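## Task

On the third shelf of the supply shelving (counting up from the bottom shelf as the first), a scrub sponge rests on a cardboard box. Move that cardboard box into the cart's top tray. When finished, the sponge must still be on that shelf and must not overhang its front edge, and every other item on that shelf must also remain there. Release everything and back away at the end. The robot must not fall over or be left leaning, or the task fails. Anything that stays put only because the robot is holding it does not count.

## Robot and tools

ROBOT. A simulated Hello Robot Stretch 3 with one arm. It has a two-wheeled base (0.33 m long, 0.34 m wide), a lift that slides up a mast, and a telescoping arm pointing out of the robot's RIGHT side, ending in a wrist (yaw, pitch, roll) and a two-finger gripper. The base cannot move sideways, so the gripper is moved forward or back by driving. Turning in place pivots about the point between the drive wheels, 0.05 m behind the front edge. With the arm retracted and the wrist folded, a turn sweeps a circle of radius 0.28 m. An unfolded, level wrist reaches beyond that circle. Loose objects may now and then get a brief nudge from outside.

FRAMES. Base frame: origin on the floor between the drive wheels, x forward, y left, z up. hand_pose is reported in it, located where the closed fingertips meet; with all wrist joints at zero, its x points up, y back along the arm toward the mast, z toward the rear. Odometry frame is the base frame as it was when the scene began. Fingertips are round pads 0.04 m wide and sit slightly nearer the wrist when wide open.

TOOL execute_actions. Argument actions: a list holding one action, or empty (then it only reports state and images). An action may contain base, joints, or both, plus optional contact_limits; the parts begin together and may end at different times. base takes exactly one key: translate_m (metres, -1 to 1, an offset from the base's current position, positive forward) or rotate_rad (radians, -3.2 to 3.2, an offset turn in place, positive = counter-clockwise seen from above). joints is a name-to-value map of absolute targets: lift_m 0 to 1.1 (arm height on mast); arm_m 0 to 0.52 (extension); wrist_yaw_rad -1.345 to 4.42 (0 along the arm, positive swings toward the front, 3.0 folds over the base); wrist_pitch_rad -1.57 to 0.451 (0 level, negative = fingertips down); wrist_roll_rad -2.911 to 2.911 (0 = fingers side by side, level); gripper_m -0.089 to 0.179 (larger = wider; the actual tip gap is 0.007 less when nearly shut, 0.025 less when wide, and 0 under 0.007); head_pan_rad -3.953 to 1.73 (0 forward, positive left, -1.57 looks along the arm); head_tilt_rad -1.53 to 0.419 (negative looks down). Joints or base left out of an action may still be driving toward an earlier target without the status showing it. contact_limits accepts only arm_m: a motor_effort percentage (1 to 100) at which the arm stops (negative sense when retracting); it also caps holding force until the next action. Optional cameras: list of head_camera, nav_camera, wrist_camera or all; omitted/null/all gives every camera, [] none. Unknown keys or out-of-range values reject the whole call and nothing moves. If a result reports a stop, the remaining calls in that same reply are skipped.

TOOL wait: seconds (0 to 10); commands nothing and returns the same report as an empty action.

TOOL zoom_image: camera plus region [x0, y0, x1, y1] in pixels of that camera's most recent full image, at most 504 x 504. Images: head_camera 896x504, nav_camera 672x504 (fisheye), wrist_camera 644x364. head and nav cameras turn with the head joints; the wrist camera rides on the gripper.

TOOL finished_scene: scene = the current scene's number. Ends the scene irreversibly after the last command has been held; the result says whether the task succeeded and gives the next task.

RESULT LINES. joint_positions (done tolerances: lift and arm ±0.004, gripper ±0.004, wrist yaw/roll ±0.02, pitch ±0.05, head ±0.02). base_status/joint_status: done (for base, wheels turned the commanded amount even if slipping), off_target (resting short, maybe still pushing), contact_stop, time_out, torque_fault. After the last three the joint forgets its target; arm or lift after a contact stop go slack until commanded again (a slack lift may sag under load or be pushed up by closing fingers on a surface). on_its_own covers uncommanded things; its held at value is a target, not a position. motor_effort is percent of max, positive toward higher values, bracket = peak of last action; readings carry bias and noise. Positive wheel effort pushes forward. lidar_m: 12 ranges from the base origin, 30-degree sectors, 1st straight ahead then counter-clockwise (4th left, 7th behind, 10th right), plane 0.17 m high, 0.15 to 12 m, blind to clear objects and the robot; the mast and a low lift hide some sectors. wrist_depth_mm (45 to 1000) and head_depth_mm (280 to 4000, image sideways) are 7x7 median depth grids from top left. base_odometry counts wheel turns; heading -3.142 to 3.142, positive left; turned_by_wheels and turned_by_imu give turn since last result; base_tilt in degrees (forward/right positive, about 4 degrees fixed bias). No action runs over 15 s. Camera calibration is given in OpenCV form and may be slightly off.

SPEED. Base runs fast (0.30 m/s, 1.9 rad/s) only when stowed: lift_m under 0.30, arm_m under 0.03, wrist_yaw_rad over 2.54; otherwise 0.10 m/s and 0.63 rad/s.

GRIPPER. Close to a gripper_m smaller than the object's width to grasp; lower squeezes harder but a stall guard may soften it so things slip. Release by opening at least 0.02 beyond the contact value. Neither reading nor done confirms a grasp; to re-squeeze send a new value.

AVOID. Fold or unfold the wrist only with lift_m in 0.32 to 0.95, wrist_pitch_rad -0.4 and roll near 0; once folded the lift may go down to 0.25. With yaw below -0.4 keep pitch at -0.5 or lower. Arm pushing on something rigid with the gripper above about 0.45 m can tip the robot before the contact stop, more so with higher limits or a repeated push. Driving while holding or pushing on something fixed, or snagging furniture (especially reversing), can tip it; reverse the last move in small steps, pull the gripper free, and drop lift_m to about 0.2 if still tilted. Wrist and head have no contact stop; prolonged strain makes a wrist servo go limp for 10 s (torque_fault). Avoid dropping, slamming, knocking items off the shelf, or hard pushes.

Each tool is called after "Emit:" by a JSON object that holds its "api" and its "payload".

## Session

Emit:
{"api": "execute_actions", "payload": {"actions": []}}

Scene clock: 0.00 s.
base_odometry: x=+0.000 y=+0.000 heading=+0.000 (m, m, rad; odometry frame)
turned_by_wheels: +0.000 (rad since the last result)
turned_by_imu: +0.000 (rad since the last result)
base_tilt: forward=+0.7 right=+1.2 (deg)
lidar_m: 2.36 2.33 1.47 1.29 1.55 1.39 2.16 1.68 1.96 2.26 1.91 2.28
head_depth_mm: 1910 2785 3120 3099 3126 3075 2350 / 1895 2789 3109 3096 3060 3025 2362 / 1810 2762 2956 2937 2961 2908 2374 / 1735 2752 2819 2788 2797 2790 2384 / 1722 2654 2677 2671 2356 2324 2305 / 1717 2557 2589 2569 2262 2238 2194 / 1719 2455 2483 2462 2179 2164 2135
base_status: not commanded
joint_positions: lift_m=+0.475 arm_m=-0.003 wrist_yaw_rad=+2.934 wrist_pitch_rad=-0.501 wrist_roll_rad=+0.004 gripper_m=+0.037 head_pan_rad=-0.013 head_tilt_rad=+0.005
joint_status: not commanded
motor_effort: left_wheel=+0 right_wheel=+0 lift_m=+25 arm_m=+0 wrist_yaw_rad=+1 wrist_pitch_rad=+5 wrist_roll_rad=+1 gripper_m=+0 head_pan_rad=+1 head_tilt_rad=+3 (%)
hand_pose: x=+0.0227 y=+0.0664 z=+0.4697 quat_wxyz=(+0.246, +0.701, +0.103, +0.662) (m; base frame)
wrist_depth_mm: - - - - - - - / - - - - - - - / - - - - - - - / 914 873 924 959 947 964 965 / 754 770 818 785 807 806 792 / 677 673 - 676 683 688 695 / 570 579 - 589 586 592 614
pictures: head_camera (sideways: a quarter turn clockwise sets it upright), nav_camera (sideways: a quarter turn counterclockwise sets it upright), wrist_camera
camera_calibration (this result's frames):
head_camera: T_world_to_cam=[[0.0267379, 0.00714219, -0.999617, 1.32228], [-0.017556, 0.999824, 0.00667408, -0.0061691], [0.999488, 0.0173708, 0.0268585, -0.0820923], [0, 0, 0, 1]] pos_world=[0.0465872, -0.00184993, 1.32401]
nav_camera: T_world_to_cam=[[0.00736882, 0.0192532, 0.999787, -1.26324], [-0.0470235, -0.998702, 0.0195789, 0.0306057], [0.998867, -0.0471578, -0.00645391, -0.0365604], [0, 0, 0, 1]] pos_world=[0.0472667, 0.0531633, 1.26214]
wrist_camera: T_world_to_cam=[[0.986115, -0.164832, 0.0202084, -0.0172717], [-0.0901185, -0.633367, -0.768586, 0.440645], [0.139487, 0.756093, -0.639427, 0.41137], [0, 0, 0, 1]] pos_world=[-0.000638557, -0.0347912, 0.602064]
Images, in order (width x height): head_camera 896x504, nav_camera 672x504, wrist_camera 644x364.

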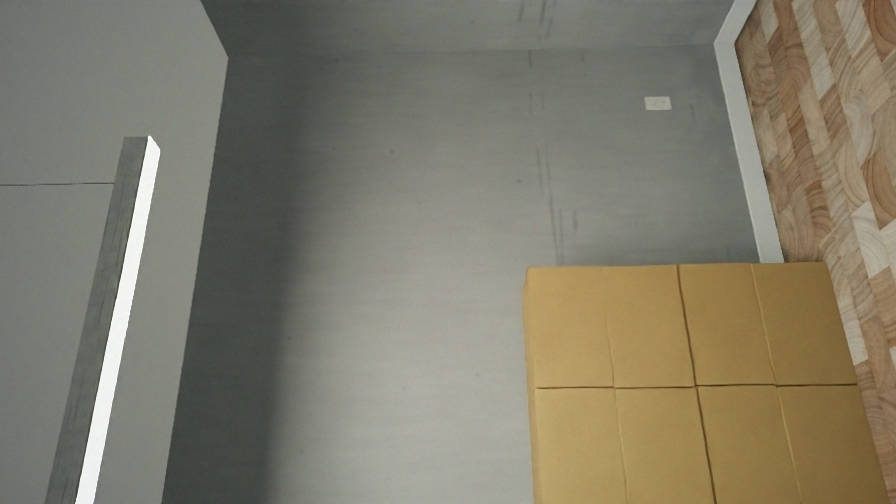

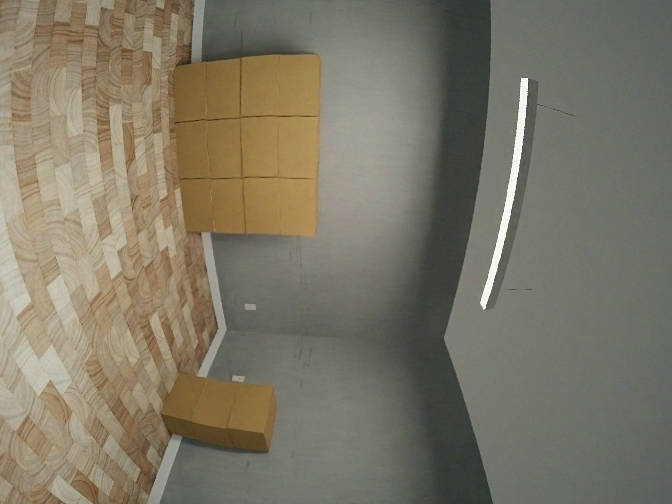

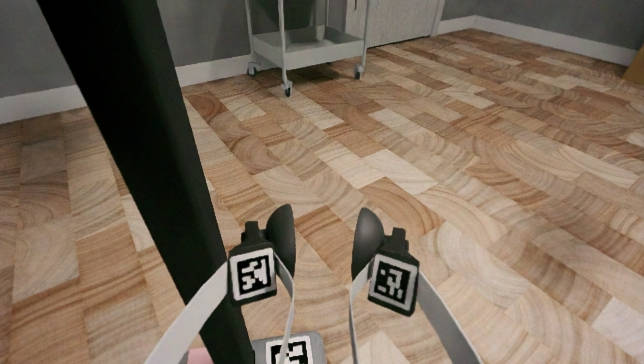

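Emit:
{"api": "execute_actions", "payload": {"actions": [{"joints":{"head_pan_rad":-2.7,"head_tilt_rad":-0.25,"lift_m":0.28}}], "cameras": ["head_camera","nav_camera"]}}

Scene clock: 7.77 s.
base_odometry: x=+0.000 y=+0.000 heading=+0.000 (m, m, rad; odometry frame)
turned_by_wheels: +0.000 (rad since the last result)
turned_by_imu: -0.001 (rad since the last result)
base_tilt: forward=+0.7 right=+1.2 (deg)
lidar_m: 2.37 2.32 1.47 1.28 1.55 1.38 2.16 1.68 1.96 2.27 1.91 2.28
head_depth_mm: 1862 1919 2005 2095 2199 2138 1643 / 1848 1924 2016 2096 2207 2146 1652 / 1864 1943 2035 2123 2215 2144 1654 / 1870 1965 2030 2133 2229 2150 1653 / 1879 1946 2039 2116 2201 1991 1655 / 1581 1714 2003 1844 2018 2037 1666 / 1697 1908 2037 2112 2177 2068 1685
base_status: not commanded
joint_positions: lift_m=+0.281 arm_m=-0.003 wrist_yaw_rad=+2.934 wrist_pitch_rad=-0.502 wrist_roll_rad=+0.004 gripper_m=+0.037 head_pan_rad=-2.693 head_tilt_rad=-0.247
joint_status: all done
motor_effort: left_wheel=+0(0) right_wheel=+0(0) lift_m=+12(19) arm_m=+0(1) wrist_yaw_rad=+1(0) wrist_pitch_rad=+5(5) wrist_roll_rad=+0(0) gripper_m=+1(0) head_pan_rad=-4(45) head_tilt_rad=-2(23) (%)
hand_pose: x=+0.0226 y=+0.0663 z=+0.2748 quat_wxyz=(+0.246, +0.701, +0.104, +0.662) (m; base frame)
wrist_depth_mm: - - - - - - - / - - - - - - - / 754 - 784 791 823 842 839 / 624 603 630 635 641 653 654 / 512 527 560 536 529 544 545 / 457 - - 456 469 456 456 / - - - - 400 403 404
pictures: head_camera (sideways: a quarter turn clockwise sets it upright), nav_camera (sideways: a quarter turn counterclockwise sets it upright)
camera_calibration (this result's frames):
head_camera: T_world_to_cam=[[0.204391, 0.0900995, -0.974734, 1.28847], [0.459126, -0.888258, 0.0141675, -0.018829], [-0.864539, -0.450421, -0.222919, 0.254429], [0, 0, 0, 1]] pos_world=[-0.0347436, -0.0182156, 1.3129]
nav_camera: T_world_to_cam=[[-0.222231, -0.12849, 0.966491, -1.21817], [-0.408548, 0.912327, 0.0273492, 0.0227027], [-0.885269, -0.38878, -0.255241, 0.298783], [0, 0, 0, 1]] pos_world=[0.00306446, -0.0610734, 1.25299]
Images, in order (width x height): head_camera 896x504, nav_camera 672x504.

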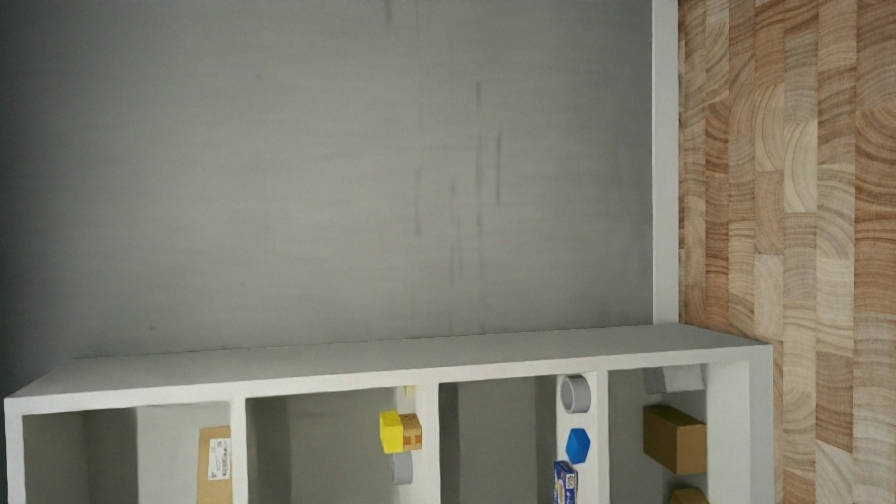

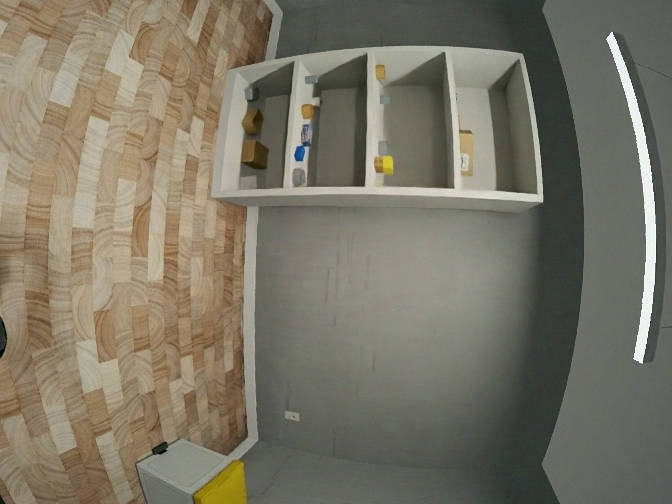

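Emit:
{"api": "execute_actions", "payload": {"actions": [{"base":{"rotate_rad":-2.2},"joints":{"wrist_pitch_rad":-0.4,"head_pan_rad":-1.57,"head_tilt_rad":-0.5}}], "cameras": []}}

Emit:
{"api": "execute_actions", "payload": {"actions": [{"base":{"translate_m":1.0}}], "cameras": []}}

Emit:
{"api": "execute_actions", "payload": {"actions": [{"base":{"translate_m":0.228},"joints":{"lift_m":0.6}}], "cameras": []}}

Emit:
{"api": "execute_actions", "payload": {"actions": [{"base":{"rotate_rad":1.09},"joints":{"lift_m":0.9,"wrist_yaw_rad":0,"gripper_m":0.14}}], "cameras": []}}

Emit:
{"api": "execute_actions", "payload": {"actions": [{"joints":{"wrist_pitch_rad":0,"lift_m":0.97}}]}}

Scene clock: 33.13 s.
base_odometry: x=+0.000 y=+0.000 heading=-2.200 (m, m, rad; odometry frame)
turned_by_wheels: -2.200 (rad since the last result)
turned_by_imu: -2.218 (rad since the last result)
base_tilt: forward=+0.7 right=+1.2 (deg)
lidar_m: 1.69 2.33 1.92 2.27 2.42 2.32 2.22 1.29 1.53 1.38 1.48 1.69
head_depth_mm: 1289 1384 1488 1616 1775 1592 1321 / 1346 1445 1564 1710 1849 1600 1329 / 1414 1526 1666 1822 1951 1607 1326 / 1490 1617 1766 1911 1923 1614 1338 / 1567 1708 1880 1830 1697 1621 1342 / 1654 1813 2015 1852 1778 1626 1347 / 1774 1937 2157 2383 1996 1635 1352
base_status: done
joint_positions: lift_m=+0.281 arm_m=-0.003 wrist_yaw_rad=+2.934 wrist_pitch_rad=-0.420 wrist_roll_rad=+0.004 gripper_m=+0.037 head_pan_rad=-1.577 head_tilt_rad=-0.494
joint_status: all done
motor_effort: left_wheel=+2(9) right_wheel=-2(5) lift_m=+12(12) arm_m=-1(0) wrist_yaw_rad=+1(0) wrist_pitch_rad=+7(8) wrist_roll_rad=+1(0) gripper_m=+1(1) head_pan_rad=+4(46) head_tilt_rad=-3(24) (%)
hand_pose: x=+0.0249 y=+0.0772 z=+0.2928 quat_wxyz=(+0.219, +0.704, +0.075, +0.671) (m; base frame)
wrist_depth_mm: - - - - - - - / - - - - - - - / 922 - 939 941 977 - - / 698 - 715 721 744 741 766 / 570 566 603 575 598 599 603 / 478 496 - 503 506 500 501 / - - - 426 420 427 433
pictures: none
No camera images: the call's "cameras" was empty. Leave "cameras" out to get every camera's image.

Scene clock: 38.07 s.
base_odometry: x=-0.588 y=-0.809 heading=-2.200 (m, m, rad; odometry frame)
turned_by_wheels: +0.000 (rad since the last result)
turned_by_imu: +0.005 (rad since the last result)
base_tilt: forward=+0.7 right=+1.2 (deg)
lidar_m: 0.99 1.07 1.75 1.63 2.42 3.19 2.34 2.10 1.54 1.61 1.30 0.77
head_depth_mm: 1700 1829 1940 1785 1792 1590 1320 / 1782 1909 2057 2241 1950 1603 1323 / 1866 2018 2198 2392 2028 1603 1338 / 1968 2122 2296 2483 2036 1610 1334 / 1829 1941 2074 2208 2055 1620 1340 / 1618 1702 1785 1904 1947 1633 1351 / 1438 1499 1579 1666 1751 1626 1353
base_status: done
joint_positions: lift_m=+0.281 arm_m=-0.003 wrist_yaw_rad=+2.934 wrist_pitch_rad=-0.419 wrist_roll_rad=+0.004 gripper_m=+0.037 head_pan_rad=-1.577 head_tilt_rad=-0.494
joint_status: not commanded
motor_effort: left_wheel=+1(10) right_wheel=-1(3) lift_m=+12(12) arm_m=+0(0) wrist_yaw_rad=+0(1) wrist_pitch_rad=+6(7) wrist_roll_rad=+1(1) gripper_m=+1(1) head_pan_rad=+2(4) head_tilt_rad=-3(3) (%)
hand_pose: x=+0.0250 y=+0.0773 z=+0.2930 quat_wxyz=(+0.218, +0.704, +0.074, +0.671) (m; base frame)
wrist_depth_mm: - - - - - - - / - - - - - - - / 894 - 921 982 976 - - / 676 - 723 722 752 760 762 / 560 573 606 578 596 607 603 / 474 490 - 506 510 495 497 / - - - 427 423 426 433
pictures: none
No camera images: the call's "cameras" was empty. Leave "cameras" out to get every camera's image.

Scene clock: 41.80 s.
base_odometry: x=-0.723 y=-0.993 heading=-2.200 (m, m, rad; odometry frame)
turned_by_wheels: +0.000 (rad since the last result)
turned_by_imu: +0.001 (rad since the last result)
base_tilt: forward=+0.7 right=+1.3 (deg)
lidar_m: 0.78 0.86 1.63 1.64 1.84 3.39 2.50 2.22 1.66 1.51 0.60 0.67
head_depth_mm: 1783 1917 2071 2238 1987 1604 1324 / 1877 2024 2168 2368 2011 1600 1332 / 1963 2123 2301 2467 2028 1607 1335 / 1777 1901 2049 2232 2046 1613 1334 / 1532 1627 1736 1851 1909 1626 1346 / 1349 1416 1507 1587 1694 1631 1347 / 1201 1253 1320 1391 1463 1523 1350
base_status: done
joint_positions: lift_m=+0.599 arm_m=-0.003 wrist_yaw_rad=+2.934 wrist_pitch_rad=-0.419 wrist_roll_rad=+0.004 gripper_m=+0.037 head_pan_rad=-1.577 head_tilt_rad=-0.494
joint_status: all done
motor_effort: left_wheel=+1(9) right_wheel=-1(4) lift_m=+34(35) arm_m=+0(0) wrist_yaw_rad=+0(0) wrist_pitch_rad=+6(6) wrist_roll_rad=+1(1) gripper_m=+0(0) head_pan_rad=+3(3) head_tilt_rad=-3(3) (%)
hand_pose: x=+0.0250 y=+0.0774 z=+0.6120 quat_wxyz=(+0.218, +0.704, +0.074, +0.671) (m; base frame)
wrist_depth_mm: - - - - - - - / - - - - - - - / - - - - - - - / - - - - - - - / - - - - - - - / 837 854 - 865 911 878 828 / 719 743 729 745 749 747 734
pictures: none
No camera images: the call's "cameras" was empty. Leave "cameras" out to get every camera's image.

Scene clock: 45.37 s.
base_odometry: x=-0.723 y=-0.993 heading=-1.110 (m, m, rad; odometry frame)
turned_by_wheels: +1.090 (rad since the last result)
turned_by_imu: +1.102 (rad since the last result)
base_tilt: forward=+0.7 right=+1.2 (deg)
lidar_m: 1.64 1.63 2.40 3.39 2.41 2.18 1.66 1.44 0.60 0.76 0.90 0.86
head_depth_mm: 704 705 715 624 727 739 - / 838 910 946 652 1109 973 846 / 841 911 956 625 1156 1007 - / 845 913 959 664 1161 983 1003 / 848 918 965 668 1167 937 1172 / 851 920 980 671 1177 935 1146 / 854 926 983 678 1184 941 1177
base_status: done
joint_positions: lift_m=+0.899 arm_m=-0.003 wrist_yaw_rad=+0.003 wrist_pitch_rad=-0.418 wrist_roll_rad=+0.004 gripper_m=+0.140 head_pan_rad=-1.577 head_tilt_rad=-0.494
joint_status: all done
motor_effort: left_wheel=-2(6) right_wheel=+2(4) lift_m=+34(35) arm_m=+0(1) wrist_yaw_rad=-4(7) wrist_pitch_rad=+6(6) wrist_roll_rad=+0(1) gripper_m=+1(85) head_pan_rad=+4(3) head_tilt_rad=-3(3) (%)
hand_pose: x=-0.0208 y=-0.3665 z=+0.9120 quat_wxyz=(+0.691, +0.148, -0.693, -0.146) (m; base frame)
wrist_depth_mm: 300 297 292 296 309 280 659 / 714 771 767 749 511 298 722 / 741 826 809 827 666 337 819 / 736 834 872 885 655 400 890 / 657 721 655 704 620 - - / 579 562 590 568 543 - - / 703 918 925 921 598 - -
pictures: none
No camera images: the call's "cameras" was empty. Leave "cameras" out to get every camera's image.

Scene clock: 46.83 s.
base_odometry: x=-0.723 y=-0.993 heading=-1.110 (m, m, rad; odometry frame)
turned_by_wheels: +0.000 (rad since the last result)
turned_by_imu: +0.000 (rad since the last result)
base_tilt: forward=+0.7 right=+1.2 (deg)
lidar_m: 1.64 1.63 2.39 3.39 2.42 2.18 1.66 1.44 0.60 0.76 0.90 0.85
head_depth_mm: 704 707 713 650 758 - - / 842 907 942 653 - - - / 844 910 953 625 - - - / 844 914 960 662 1161 928 1158 / 847 917 965 705 1168 930 1162 / 850 921 978 672 1176 932 1141 / 852 925 983 679 1182 940 1177
base_status: not commanded
joint_positions: lift_m=+0.969 arm_m=-0.003 wrist_yaw_rad=+0.003 wrist_pitch_rad=-0.022 wrist_roll_rad=+0.004 gripper_m=+0.140 head_pan_rad=-1.577 head_tilt_rad=-0.494
joint_status: all done
motor_effort: left_wheel=-2(2) right_wheel=+2(2) lift_m=+33(34) arm_m=+1(1) wrist_yaw_rad=-4(4) wrist_pitch_rad=+7(9) wrist_roll_rad=+1(1) gripper_m=+0(1) head_pan_rad=+3(2) head_tilt_rad=-4(3) (%)
hand_pose: x=-0.0206 y=-0.3978 z=+1.0784 quat_wxyz=(+0.706, +0.009, -0.708, -0.007) (m; base frame)
wrist_depth_mm: 708 720 721 710 689 322 694 / 711 750 734 747 696 318 726 / 711 771 789 758 658 316 733 / 631 616 713 561 562 337 766 / 389 435 408 394 439 331 797 / 697 854 844 350 343 - 826 / 691 845 845 858 602 380 849
pictures: head_camera (sideways: a quarter turn clockwise sets it upright), nav_camera (sideways: a quarter turn counterclockwise sets it upright), wrist_camera
camera_calibration (this result's frames):
head_camera: T_world_to_cam=[[0.0102661, 0.455174, -0.890343, 1.17949], [0.999627, 0.0178756, 0.0206648, -0.0305792], [0.0253215, -0.890223, -0.454821, 0.550801], [0, 0, 0, 1]] pos_world=[0.00451199, -0.0459894, 1.3013]
nav_camera: T_world_to_cam=[[0.0164018, -0.485049, 0.874333, -1.09935], [-0.9991, 0.0262562, 0.0333084, 0.0185566], [-0.0391128, -0.874093, -0.484182, 0.591558], [0, 0, 0, 1]] pos_world=[0.0597088, -0.0166488, 1.247]
wrist_camera: T_world_to_cam=[[-0.998804, -0.0315738, 0.037322, -0.0697344], [-0.0431731, 0.211566, -0.97641, 1.17184], [0.0229329, -0.976853, -0.212677, 0.00565553], [0, 0, 0, 1]] pos_world=[-0.0191886, -0.2446, 1.148]
Images, in order (width x height): head_camera 896x504, nav_camera 672x504, wrist_camera 644x364.

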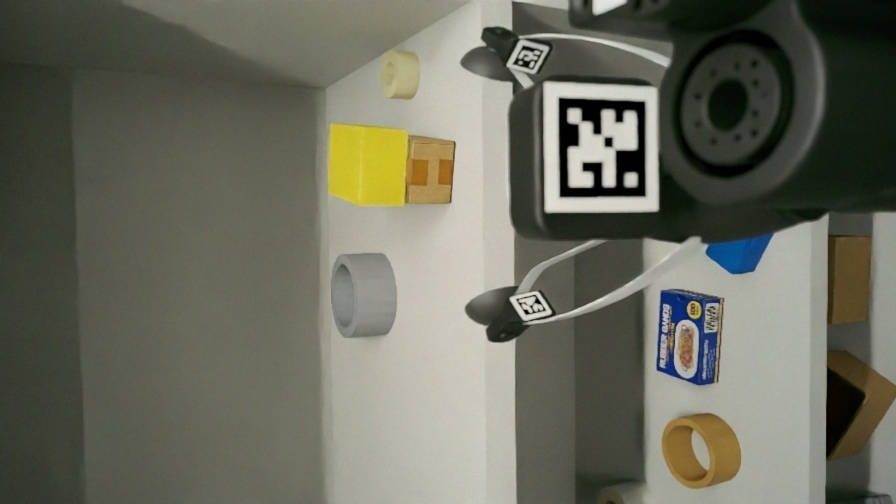

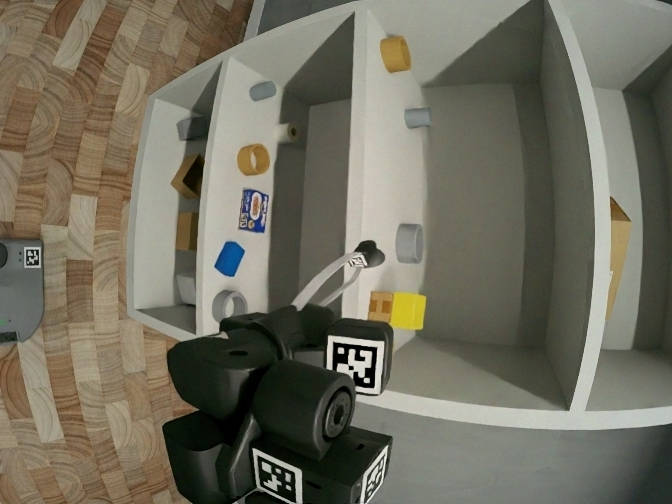

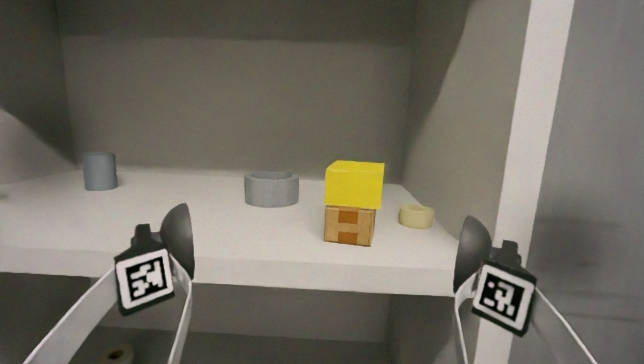

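Emit:
{"api": "execute_actions", "payload": {"actions": [{"base":{"translate_m":-0.028},"joints":{"lift_m":0.955,"arm_m":0.16}}], "cameras": ["wrist_camera"]}}

Scene clock: 57.57 s.
base_odometry: x=-0.735 y=-0.968 heading=-1.110 (m, m, rad; odometry frame)
turned_by_wheels: +0.000 (rad since the last result)
turned_by_imu: -0.001 (rad since the last result)
base_tilt: forward=+0.7 right=+1.2 (deg)
lidar_m: 1.67 1.65 2.44 3.39 2.39 2.16 1.63 1.44 0.59 0.69 0.94 0.88
head_depth_mm: 604 608 612 - - 751 1235 / 831 887 885 - - 892 849 / 843 912 956 - - 897 1173 / 845 912 963 663 1159 955 1171 / 848 917 961 668 1168 932 1155 / 849 919 976 672 1176 937 1145 / 853 923 977 679 1176 937 1174
base_status: done
joint_positions: lift_m=+0.956 arm_m=+0.160 wrist_yaw_rad=+0.002 wrist_pitch_rad=-0.022 wrist_roll_rad=+0.004 gripper_m=+0.140 head_pan_rad=-1.577 head_tilt_rad=-0.494
joint_status: all done
motor_effort: left_wheel=-2(6) right_wheel=+2(3) lift_m=+12(29) arm_m=+5(4) wrist_yaw_rad=-2(4) wrist_pitch_rad=+7(7) wrist_roll_rad=+1(0) gripper_m=+1(1) head_pan_rad=+4(5) head_tilt_rad=-3(5) (%)
hand_pose: x=-0.0209 y=-0.5602 z=+1.0647 quat_wxyz=(+0.706, +0.009, -0.708, -0.007) (m; base frame)
wrist_depth_mm: 571 563 572 562 552 274 178 / 592 590 589 572 564 272 176 / 621 608 605 603 573 268 174 / 564 622 520 240 486 264 172 / 355 393 377 222 335 243 172 / 251 245 262 226 272 - 170 / 198 199 202 205 207 203 169
pictures: wrist_camera
camera_calibration (this result's frames):
wrist_camera: T_world_to_cam=[[-0.99884, -0.0304288, 0.0373311, -0.0740058], [-0.0429325, 0.211303, -0.976477, 1.19266], [0.0218249, -0.976947, -0.212364, -0.156291], [0, 0, 0, 1]] pos_world=[-0.0193049, -0.406953, 1.13418]
Images, in order (width x height): wrist_camera 644x364.

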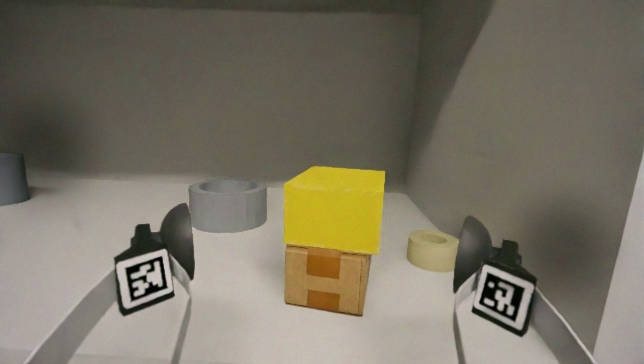

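Emit:
{"api": "execute_actions", "payload": {"actions": [{"base":{"translate_m":-0.01},"joints":{"lift_m":0.961,"arm_m":0.265},"contact_limits":{"arm_m":15}}], "cameras": ["wrist_camera"]}}

Emit:
{"api": "execute_actions", "payload": {"actions": [{"joints":{"gripper_m":0.035}}], "cameras": ["wrist_camera"]}}

Emit:
{"api": "execute_actions", "payload": {"actions": [{"joints":{"lift_m":0.985}}], "cameras": ["wrist_camera","head_camera"]}}

Scene clock: 66.47 s.
base_odometry: x=-0.739 y=-0.959 heading=-1.110 (m, m, rad; odometry frame)
turned_by_wheels: +0.000 (rad since the last result)
turned_by_imu: -0.001 (rad since the last result)
base_tilt: forward=+0.7 right=+1.2 (deg)
lidar_m: 1.68 1.67 2.45 3.39 2.39 2.14 1.62 1.44 0.59 0.64 0.79 0.88
head_depth_mm: 568 573 575 - 660 757 1263 / 822 888 879 - 960 869 851 / 841 909 966 - 1155 922 1168 / 846 913 969 630 1162 955 1168 / 845 917 961 667 1171 934 1160 / 849 919 976 672 1177 933 1153 / 851 920 980 679 1180 958 1184
base_status: done
joint_positions: lift_m=+0.960 arm_m=+0.265 wrist_yaw_rad=+0.002 wrist_pitch_rad=-0.022 wrist_roll_rad=+0.004 gripper_m=+0.140 head_pan_rad=-1.577 head_tilt_rad=-0.494
joint_status: all done
motor_effort: left_wheel=-2(6) right_wheel=+1(3) lift_m=+34(35) arm_m=+5(5) wrist_yaw_rad=-2(4) wrist_pitch_rad=+7(7) wrist_roll_rad=+1(1) gripper_m=+1(0) head_pan_rad=+4(3) head_tilt_rad=-2(4) (%)
contact_limits: arm_m 15 (drawing in: default 18, maximum 30; extending or still: default 26, maximum 43)
hand_pose: x=-0.0209 y=-0.6652 z=+1.0695 quat_wxyz=(+0.706, +0.009, -0.708, -0.007) (m; base frame)
wrist_depth_mm: 473 474 469 463 449 259 167 / 487 486 476 472 472 256 167 / 511 507 499 492 478 253 166 / 523 519 517 508 508 250 163 / 366 345 279 141 349 228 161 / 261 251 122 114 216 - 161 / 205 204 127 118 197 199 153
pictures: wrist_camera
camera_calibration (this result's frames):
wrist_camera: T_world_to_cam=[[-0.998842, -0.0303381, 0.0373319, -0.0773458], [-0.0429134, 0.211278, -0.976484, 1.21959], [0.0217372, -0.976955, -0.212335, -0.257878], [0, 0, 0, 1]] pos_world=[-0.0193141, -0.511953, 1.13904]
Images, in order (width x height): wrist_camera 644x364.

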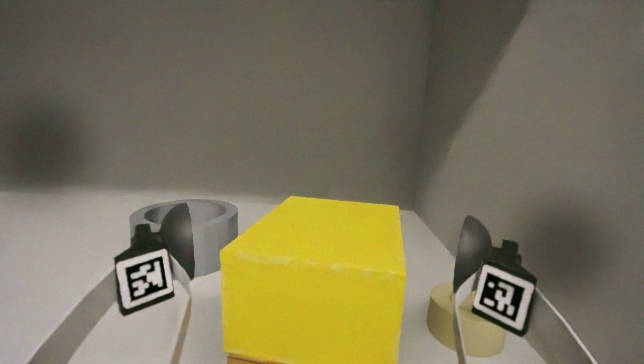

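Scene clock: 68.00 s.
base_odometry: x=-0.739 y=-0.959 heading=-1.110 (m, m, rad; odometry frame)
turned_by_wheels: +0.000 (rad since the last result)
turned_by_imu: +0.000 (rad since the last result)
base_tilt: forward=+0.7 right=+1.2 (deg)
lidar_m: 1.67 1.67 2.45 3.38 2.39 2.14 1.62 1.44 0.58 0.65 0.79 0.88
head_depth_mm: 569 571 574 - 659 756 1262 / 821 889 876 - 964 866 849 / 841 911 966 - 1154 925 1167 / 844 912 971 635 1164 953 1175 / 848 916 959 668 1172 935 1165 / 848 918 981 673 1172 936 1150 / 855 923 982 679 1181 957 1181
base_status: not commanded
joint_positions: lift_m=+0.960 arm_m=+0.265 wrist_yaw_rad=+0.002 wrist_pitch_rad=-0.022 wrist_roll_rad=+0.004 gripper_m=+0.036 head_pan_rad=-1.577 head_tilt_rad=-0.494
joint_status: all done
motor_effort: left_wheel=-2(2) right_wheel=+1(1) lift_m=+35(35) arm_m=+5(4) wrist_yaw_rad=-3(2) wrist_pitch_rad=+7(7) wrist_roll_rad=+1(1) gripper_m=-13(89) head_pan_rad=+3(3) head_tilt_rad=-3(4) (%)
hand_pose: x=-0.0209 y=-0.6652 z=+1.0695 quat_wxyz=(+0.706, +0.009, -0.708, -0.007) (m; base frame)
wrist_depth_mm: 471 472 468 472 452 260 167 / 488 488 487 478 468 259 167 / 510 502 500 495 483 251 165 / 534 515 516 507 498 248 164 / 366 315 270 141 262 245 162 / 260 264 131 121 114 227 161 / 201 204 188 125 203 200 159
pictures: wrist_camera
camera_calibration (this result's frames):
wrist_camera: T_world_to_cam=[[-0.998842, -0.0303365, 0.0373325, -0.0773458], [-0.0429137, 0.211278, -0.976483, 1.21959], [0.0217356, -0.976955, -0.212335, -0.257878], [0, 0, 0, 1]] pos_world=[-0.0193142, -0.511953, 1.13904]
Images, in order (width x height): wrist_camera 644x364.

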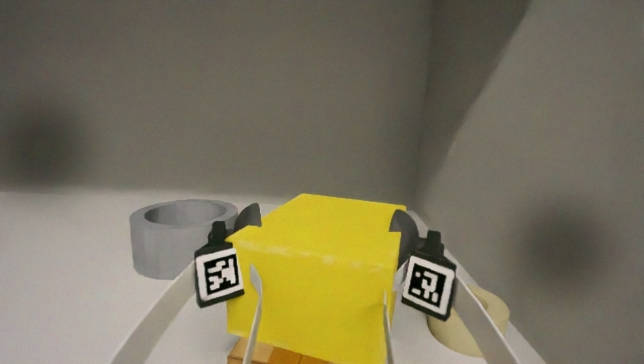

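Scene clock: 68.97 s.
base_odometry: x=-0.739 y=-0.959 heading=-1.110 (m, m, rad; odometry frame)
turned_by_wheels: +0.000 (rad since the last result)
turned_by_imu: +0.000 (rad since the last result)
base_tilt: forward=+0.7 right=+1.3 (deg)
lidar_m: 1.68 1.67 2.45 3.39 2.38 2.14 1.62 1.44 0.58 0.65 0.79 0.89
head_depth_mm: 568 573 - 593 659 757 1260 / 823 887 - - 961 867 852 / 842 912 - - 1156 927 1167 / 846 914 958 635 1159 955 1170 / 847 915 959 668 1169 932 1161 / 850 919 974 673 1170 935 1150 / 853 922 979 677 1182 954 1187
base_status: not commanded
joint_positions: lift_m=+0.984 arm_m=+0.265 wrist_yaw_rad=+0.002 wrist_pitch_rad=-0.022 wrist_roll_rad=+0.004 gripper_m=+0.036 head_pan_rad=-1.577 head_tilt_rad=-0.494
joint_status: all done
motor_effort: left_wheel=-2(2) right_wheel=+1(1) lift_m=+34(36) arm_m=+4(5) wrist_yaw_rad=-2(3) wrist_pitch_rad=+7(7) wrist_roll_rad=+0(1) gripper_m=-14(14) head_pan_rad=+3(2) head_tilt_rad=-4(5) (%)
hand_pose: x=-0.0209 y=-0.6652 z=+1.0935 quat_wxyz=(+0.706, +0.009, -0.708, -0.007) (m; base frame)
wrist_depth_mm: 473 476 462 463 455 259 168 / 486 501 482 481 472 256 166 / 504 505 506 497 488 253 165 / 525 518 517 507 496 249 163 / 427 399 274 142 345 244 162 / 303 285 131 121 114 241 160 / 233 237 228 125 224 210 159
pictures: head_camera (sideways: a quarter turn clockwise sets it upright), wrist_camera
camera_calibration (this result's frames):
head_camera: T_world_to_cam=[[0.010266, 0.455174, -0.890343, 1.17949], [0.999627, 0.0178757, 0.0206648, -0.0305792], [0.0253216, -0.890223, -0.454821, 0.550801], [0, 0, 0, 1]] pos_world=[0.00451199, -0.0459894, 1.3013]
wrist_camera: T_world_to_cam=[[-0.998842, -0.0303388, 0.0373317, -0.078242], [-0.0429134, 0.211278, -0.976484, 1.24303], [0.021738, -0.976955, -0.212335, -0.252781], [0, 0, 0, 1]] pos_world=[-0.019314, -0.511953, 1.16304]
Images, in order (width x height): head_camera 896x504, wrist_camera 644x364.

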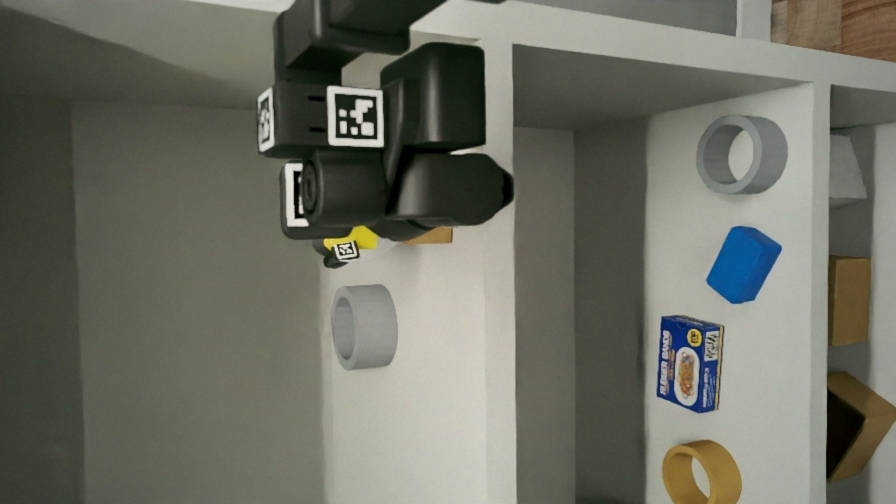

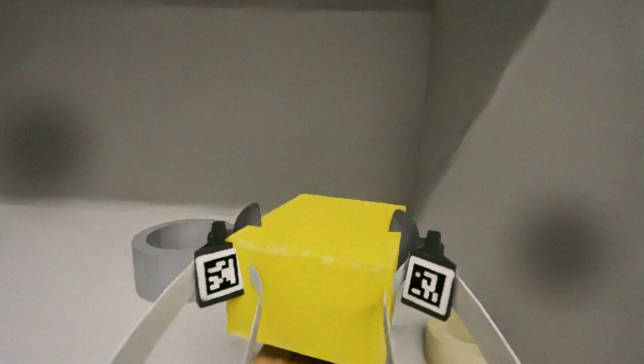

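Emit:
{"api": "execute_actions", "payload": {"actions": [{"base":{"translate_m":0.29},"joints":{"arm_m":0.32}}], "cameras": ["wrist_camera"]}}

Emit:
{"api": "execute_actions", "payload": {"actions": [{"joints":{"lift_m":0.918}}], "cameras": ["head_camera","wrist_camera"]}}

Scene clock: 79.90 s.
base_odometry: x=-0.610 y=-1.219 heading=-1.110 (m, m, rad; odometry frame)
turned_by_wheels: +0.000 (rad since the last result)
turned_by_imu: +0.000 (rad since the last result)
base_tilt: forward=+0.7 right=+1.2 (deg)
lidar_m: 1.39 1.44 1.57 3.39 2.71 2.44 1.91 1.45 0.72 0.77 0.69 1.43
head_depth_mm: 840 910 - 647 1148 942 1163 / 841 912 - 615 1152 924 1144 / 847 912 - 613 1161 922 1165 / 850 919 963 661 1168 925 1145 / 852 921 974 666 1171 958 1168 / 851 923 969 673 1177 959 1149 / 855 927 973 679 1046 933 927
base_status: done
joint_positions: lift_m=+0.984 arm_m=+0.320 wrist_yaw_rad=+0.002 wrist_pitch_rad=-0.022 wrist_roll_rad=+0.004 gripper_m=+0.036 head_pan_rad=-1.577 head_tilt_rad=-0.494
joint_status: all done
motor_effort: left_wheel=-2(3) right_wheel=+1(4) lift_m=+33(34) arm_m=+5(4) wrist_yaw_rad=-3(3) wrist_pitch_rad=+7(7) wrist_roll_rad=+1(1) gripper_m=-13(14) head_pan_rad=+4(3) head_tilt_rad=-2(2) (%)
hand_pose: x=-0.0209 y=-0.7202 z=+1.0935 quat_wxyz=(+0.706, +0.009, -0.708, -0.007) (m; base frame)
wrist_depth_mm: 427 426 419 414 406 412 405 / 429 443 438 430 425 423 417 / 435 455 453 444 436 435 426 / 449 467 463 464 455 450 451 / 401 304 377 141 292 461 455 / 298 290 132 121 114 281 340 / 234 238 231 124 238 219 244
pictures: wrist_camera
camera_calibration (this result's frames):
wrist_camera: T_world_to_cam=[[-0.998842, -0.0303356, 0.0373318, -0.0799091], [-0.0429128, 0.211278, -0.976484, 1.25465], [0.0217348, -0.976955, -0.212335, -0.306509], [0, 0, 0, 1]] pos_world=[-0.0193143, -0.566948, 1.16304]
Images, in order (width x height): wrist_camera 644x364.

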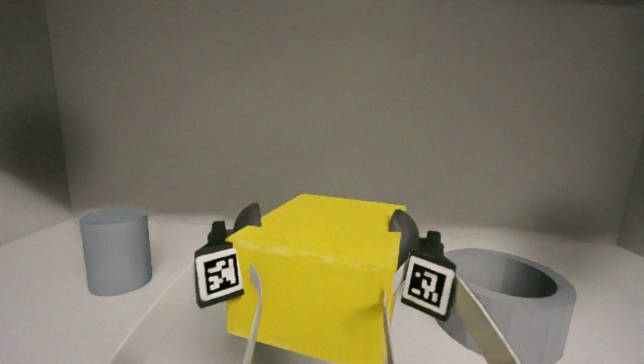

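Scene clock: 81.33 s.
base_odometry: x=-0.610 y=-1.219 heading=-1.110 (m, m, rad; odometry frame)
turned_by_wheels: +0.000 (rad since the last result)
turned_by_imu: +0.000 (rad since the last result)
base_tilt: forward=+0.7 right=+1.3 (deg)
lidar_m: 1.38 1.43 1.57 3.38 2.71 2.45 1.91 1.45 0.73 0.77 0.69 1.43
head_depth_mm: 842 910 953 - 1145 941 1161 / 844 911 969 - 1155 926 1147 / 850 915 972 - 1157 925 1167 / 847 918 966 663 1164 923 1146 / 848 920 972 668 1167 958 1168 / 853 925 969 672 1179 959 1147 / 857 928 975 676 1048 933 926
base_status: not commanded
joint_positions: lift_m=+0.919 arm_m=+0.320 wrist_yaw_rad=+0.002 wrist_pitch_rad=-0.022 wrist_roll_rad=+0.004 gripper_m=+0.036 head_pan_rad=-1.577 head_tilt_rad=-0.494
joint_status: all done
motor_effort: left_wheel=-2(2) right_wheel=+1(1) lift_m=+12(30) arm_m=+5(4) wrist_yaw_rad=-3(2) wrist_pitch_rad=+7(7) wrist_roll_rad=+1(1) gripper_m=-14(13) head_pan_rad=+3(4) head_tilt_rad=-3(3) (%)
hand_pose: x=-0.0209 y=-0.7202 z=+1.0277 quat_wxyz=(+0.706, +0.009, -0.708, -0.007) (m; base frame)
wrist_depth_mm: 425 425 422 417 405 413 400 / 434 444 433 433 427 426 419 / 430 446 449 440 439 435 435 / 388 290 458 455 453 440 440 / 261 267 233 141 245 209 264 / 185 190 131 121 114 206 209 / 144 146 141 125 147 156 158
pictures: head_camera (sideways: a quarter turn clockwise sets it upright), wrist_camera
camera_calibration (this result's frames):
head_camera: T_world_to_cam=[[0.010266, 0.455174, -0.890343, 1.17949], [0.999627, 0.0178757, 0.0206648, -0.0305792], [0.0253216, -0.890223, -0.454821, 0.550801], [0, 0, 0, 1]] pos_world=[0.00451199, -0.0459894, 1.3013]
wrist_camera: T_world_to_cam=[[-0.998842, -0.0303355, 0.0373318, -0.0774502], [-0.0429128, 0.211278, -0.976484, 1.19033], [0.0217347, -0.976955, -0.212335, -0.320496], [0, 0, 0, 1]] pos_world=[-0.0193143, -0.56695, 1.09717]
Images, in order (width x height): head_camera 896x504, wrist_camera 644x364.

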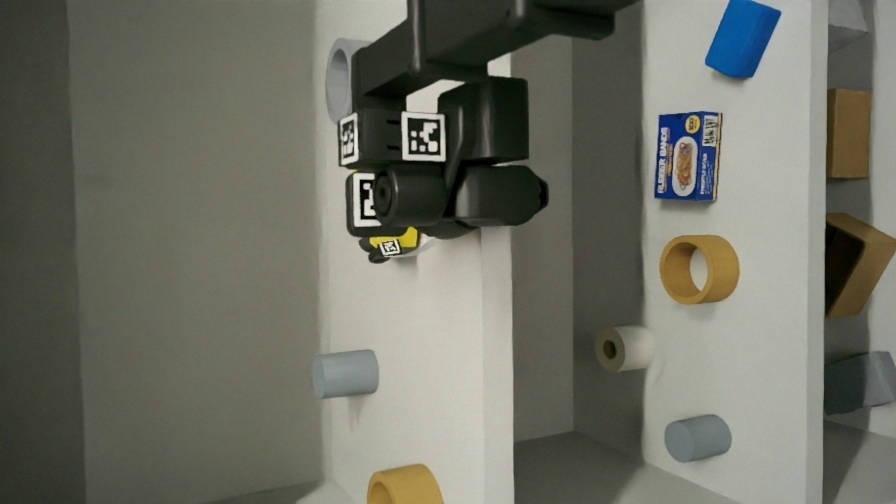

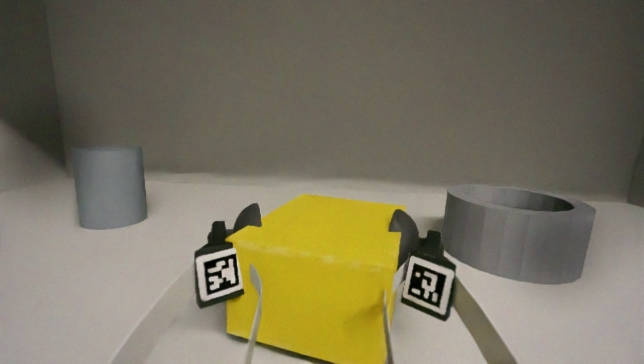

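Emit:
{"api": "execute_actions", "payload": {"actions": [{"joints":{"lift_m":0.913}}], "cameras": []}}

Emit:
{"api": "execute_actions", "payload": {"actions": [{"joints":{"gripper_m":0.13}}], "cameras": ["wrist_camera"]}}

Emit:
{"api": "execute_actions", "payload": {"actions": [{"joints":{"arm_m":0.14,"lift_m":0.935}}], "cameras": ["wrist_camera"]}}

Emit:
{"api": "execute_actions", "payload": {"actions": [{"base":{"translate_m":-0.285},"joints":{"lift_m":0.975,"wrist_pitch_rad":-0.25}}], "cameras": ["wrist_camera"]}}

Scene clock: 91.63 s.
base_odometry: x=-0.610 y=-1.219 heading=-1.110 (m, m, rad; odometry frame)
turned_by_wheels: +0.000 (rad since the last result)
turned_by_imu: -0.001 (rad since the last result)
base_tilt: forward=+0.7 right=+1.2 (deg)
lidar_m: 1.38 1.44 1.57 3.38 2.71 2.44 1.91 1.44 0.72 0.77 0.69 1.43
head_depth_mm: 840 907 955 - 1145 942 1157 / 843 912 968 - 1163 924 1148 / 847 913 972 - 1156 922 1166 / 849 916 966 663 1167 923 1141 / 849 920 972 668 1168 959 1172 / 854 922 968 673 1172 960 1151 / 857 928 973 678 1044 933 929
base_status: not commanded
joint_positions: lift_m=+0.914 arm_m=+0.320 wrist_yaw_rad=+0.002 wrist_pitch_rad=-0.022 wrist_roll_rad=+0.004 gripper_m=+0.036 head_pan_rad=-1.577 head_tilt_rad=-0.494
joint_status: all done
motor_effort: left_wheel=-1(2) right_wheel=+1(1) lift_m=+12(11) arm_m=+5(5) wrist_yaw_rad=-3(3) wrist_pitch_rad=+7(7) wrist_roll_rad=+1(1) gripper_m=-14(15) head_pan_rad=+3(4) head_tilt_rad=-3(4) (%)
hand_pose: x=-0.0209 y=-0.7202 z=+1.0227 quat_wxyz=(+0.706, +0.009, -0.708, -0.007) (m; base frame)
wrist_depth_mm: 427 421 419 419 413 404 401 / 432 438 431 427 427 418 422 / 437 450 444 444 434 432 427 / 375 289 463 450 442 286 440 / 249 256 222 141 237 211 251 / 177 180 132 121 114 197 200 / 136 139 135 125 139 148 150
pictures: none
No camera images: the call's "cameras" was empty. Leave "cameras" out to get every camera's image.

Scene clock: 93.07 s.
base_odometry: x=-0.610 y=-1.219 heading=-1.110 (m, m, rad; odometry frame)
turned_by_wheels: +0.000 (rad since the last result)
turned_by_imu: +0.000 (rad since the last result)
base_tilt: forward=+0.7 right=+1.2 (deg)
lidar_m: 1.38 1.44 1.58 3.39 2.71 2.44 1.91 1.45 0.72 0.77 0.69 1.43
head_depth_mm: 839 909 951 - 1148 944 1157 / 845 912 968 - 1163 922 1155 / 846 914 971 - 1161 924 1167 / 846 918 967 663 1167 925 1144 / 851 923 971 668 1170 958 1169 / 855 925 970 673 1173 959 1147 / 857 929 969 680 1049 933 929
base_status: not commanded
joint_positions: lift_m=+0.914 arm_m=+0.320 wrist_yaw_rad=+0.002 wrist_pitch_rad=-0.022 wrist_roll_rad=+0.004 gripper_m=+0.130 head_pan_rad=-1.577 head_tilt_rad=-0.494
joint_status: all done
motor_effort: left_wheel=-2(2) right_wheel=+1(1) lift_m=+12(12) arm_m=+5(5) wrist_yaw_rad=-3(3) wrist_pitch_rad=+7(7) wrist_roll_rad=+1(1) gripper_m=+0(86) head_pan_rad=+4(3) head_tilt_rad=-3(3) (%)
hand_pose: x=-0.0209 y=-0.7202 z=+1.0227 quat_wxyz=(+0.706, +0.009, -0.708, -0.007) (m; base frame)
wrist_depth_mm: 429 425 421 412 418 405 406 / 441 441 431 436 425 419 417 / 431 451 446 446 439 435 429 / 373 290 467 452 447 287 440 / 249 271 262 149 235 207 253 / 177 189 134 120 171 206 201 / - 138 135 125 139 142 150
pictures: wrist_camera
camera_calibration (this result's frames):
wrist_camera: T_world_to_cam=[[-0.998842, -0.0303349, 0.037332, -0.0772635], [-0.0429128, 0.211278, -0.976484, 1.18545], [0.0217341, -0.976955, -0.212335, -0.321557], [0, 0, 0, 1]] pos_world=[-0.0193144, -0.56695, 1.09218]
Images, in order (width x height): wrist_camera 644x364.

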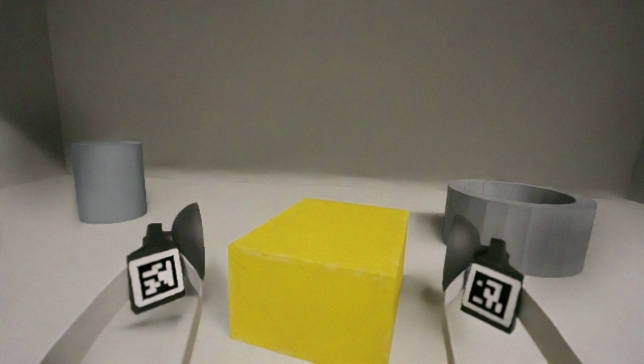

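Scene clock: 95.63 s.
base_odometry: x=-0.610 y=-1.219 heading=-1.110 (m, m, rad; odometry frame)
turned_by_wheels: +0.000 (rad since the last result)
turned_by_imu: +0.000 (rad since the last result)
base_tilt: forward=+0.7 right=+1.2 (deg)
lidar_m: 1.39 1.43 1.58 3.38 2.70 2.45 1.91 1.45 0.72 0.77 0.69 1.43
head_depth_mm: 841 908 955 720 - - 1160 / 844 912 958 729 - 869 1151 / 849 913 959 691 - 872 1169 / 848 918 964 697 1163 927 1143 / 851 920 972 669 1169 956 1165 / 854 924 969 673 1175 960 1147 / 854 927 975 678 1045 930 929
base_status: not commanded
joint_positions: lift_m=+0.934 arm_m=+0.140 wrist_yaw_rad=+0.002 wrist_pitch_rad=-0.021 wrist_roll_rad=+0.004 gripper_m=+0.130 head_pan_rad=-1.577 head_tilt_rad=-0.494
joint_status: all done
motor_effort: left_wheel=-2(2) right_wheel=+1(1) lift_m=+35(37) arm_m=-4(3) wrist_yaw_rad=-3(3) wrist_pitch_rad=+7(7) wrist_roll_rad=+0(0) gripper_m=+0(0) head_pan_rad=+4(4) head_tilt_rad=-3(4) (%)
hand_pose: x=-0.0209 y=-0.5411 z=+1.0436 quat_wxyz=(+0.706, +0.009, -0.708, -0.007) (m; base frame)
wrist_depth_mm: 443 592 592 578 578 566 503 / 446 607 609 599 602 585 503 / 446 621 627 618 610 613 506 / 353 523 490 578 471 620 499 / 302 334 320 301 341 373 297 / 216 231 222 228 232 257 244 / 413 207 204 202 199 198 196
pictures: wrist_camera
camera_calibration (this result's frames):
wrist_camera: T_world_to_cam=[[-0.998844, -0.0302834, 0.0373342, -0.0725972], [-0.0429024, 0.211201, -0.976501, 1.16798], [0.0216868, -0.976973, -0.212256, -0.142241], [0, 0, 0, 1]] pos_world=[-0.0193194, -0.387842, 1.11305]
Images, in order (width x height): wrist_camera 644x364.

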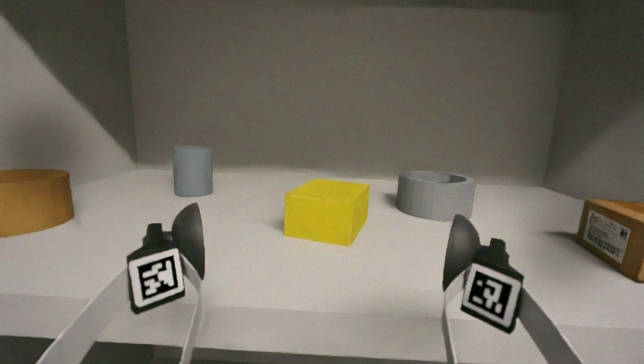

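Scene clock: 99.43 s.
base_odometry: x=-0.737 y=-0.963 heading=-1.110 (m, m, rad; odometry frame)
turned_by_wheels: +0.000 (rad since the last result)
turned_by_imu: -0.002 (rad since the last result)
base_tilt: forward=+0.7 right=+1.2 (deg)
lidar_m: 1.67 1.66 2.44 3.38 2.39 2.15 1.62 1.44 0.58 0.66 0.80 0.88
head_depth_mm: 584 588 591 - - 759 1261 / 833 888 946 - - 890 854 / 841 910 958 - - 895 1169 / 844 916 964 699 1157 954 1170 / 848 917 962 668 1165 928 1158 / 849 918 978 673 1177 936 1144 / 853 922 980 678 1184 950 1175
base_status: done
joint_positions: lift_m=+0.974 arm_m=+0.140 wrist_yaw_rad=+0.002 wrist_pitch_rad=-0.266 wrist_roll_rad=+0.004 gripper_m=+0.130 head_pan_rad=-1.577 head_tilt_rad=-0.494
joint_status: all done
motor_effort: left_wheel=-2(6) right_wheel=+1(1) lift_m=+33(36) arm_m=-3(5) wrist_yaw_rad=-3(3) wrist_pitch_rad=+5(6) wrist_roll_rad=+0(1) gripper_m=+1(1) head_pan_rad=+4(4) head_tilt_rad=-2(2) (%)
hand_pose: x=-0.0210 y=-0.5263 z=+1.0225 quat_wxyz=(+0.700, +0.095, -0.702, -0.094) (m; base frame)
wrist_depth_mm: 558 564 558 546 542 263 170 / 604 608 582 587 563 259 170 / 321 382 383 427 440 259 169 / 296 299 304 244 312 253 179 / 221 233 228 232 233 231 195 / 714 227 736 221 218 209 769 / 646 658 647 667 488 261 879
pictures: wrist_camera
camera_calibration (this result's frames):
wrist_camera: T_world_to_cam=[[-0.998833, -0.0382965, 0.0294261, -0.0675741], [-0.0433306, 0.441502, -0.896213, 1.18338], [0.0213302, -0.896443, -0.442646, 0.14569], [0, 0, 0, 1]] pos_world=[-0.019326, -0.394452, 1.12704]
Images, in order (width x height): wrist_camera 644x364.

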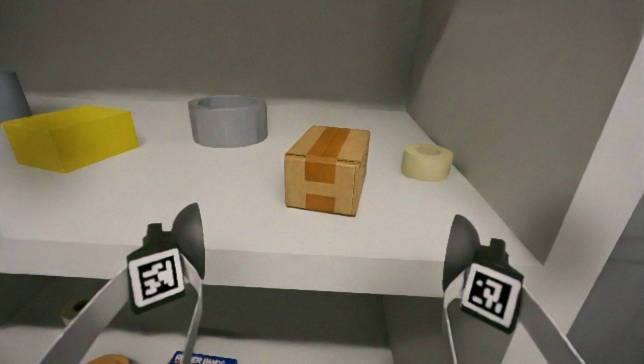

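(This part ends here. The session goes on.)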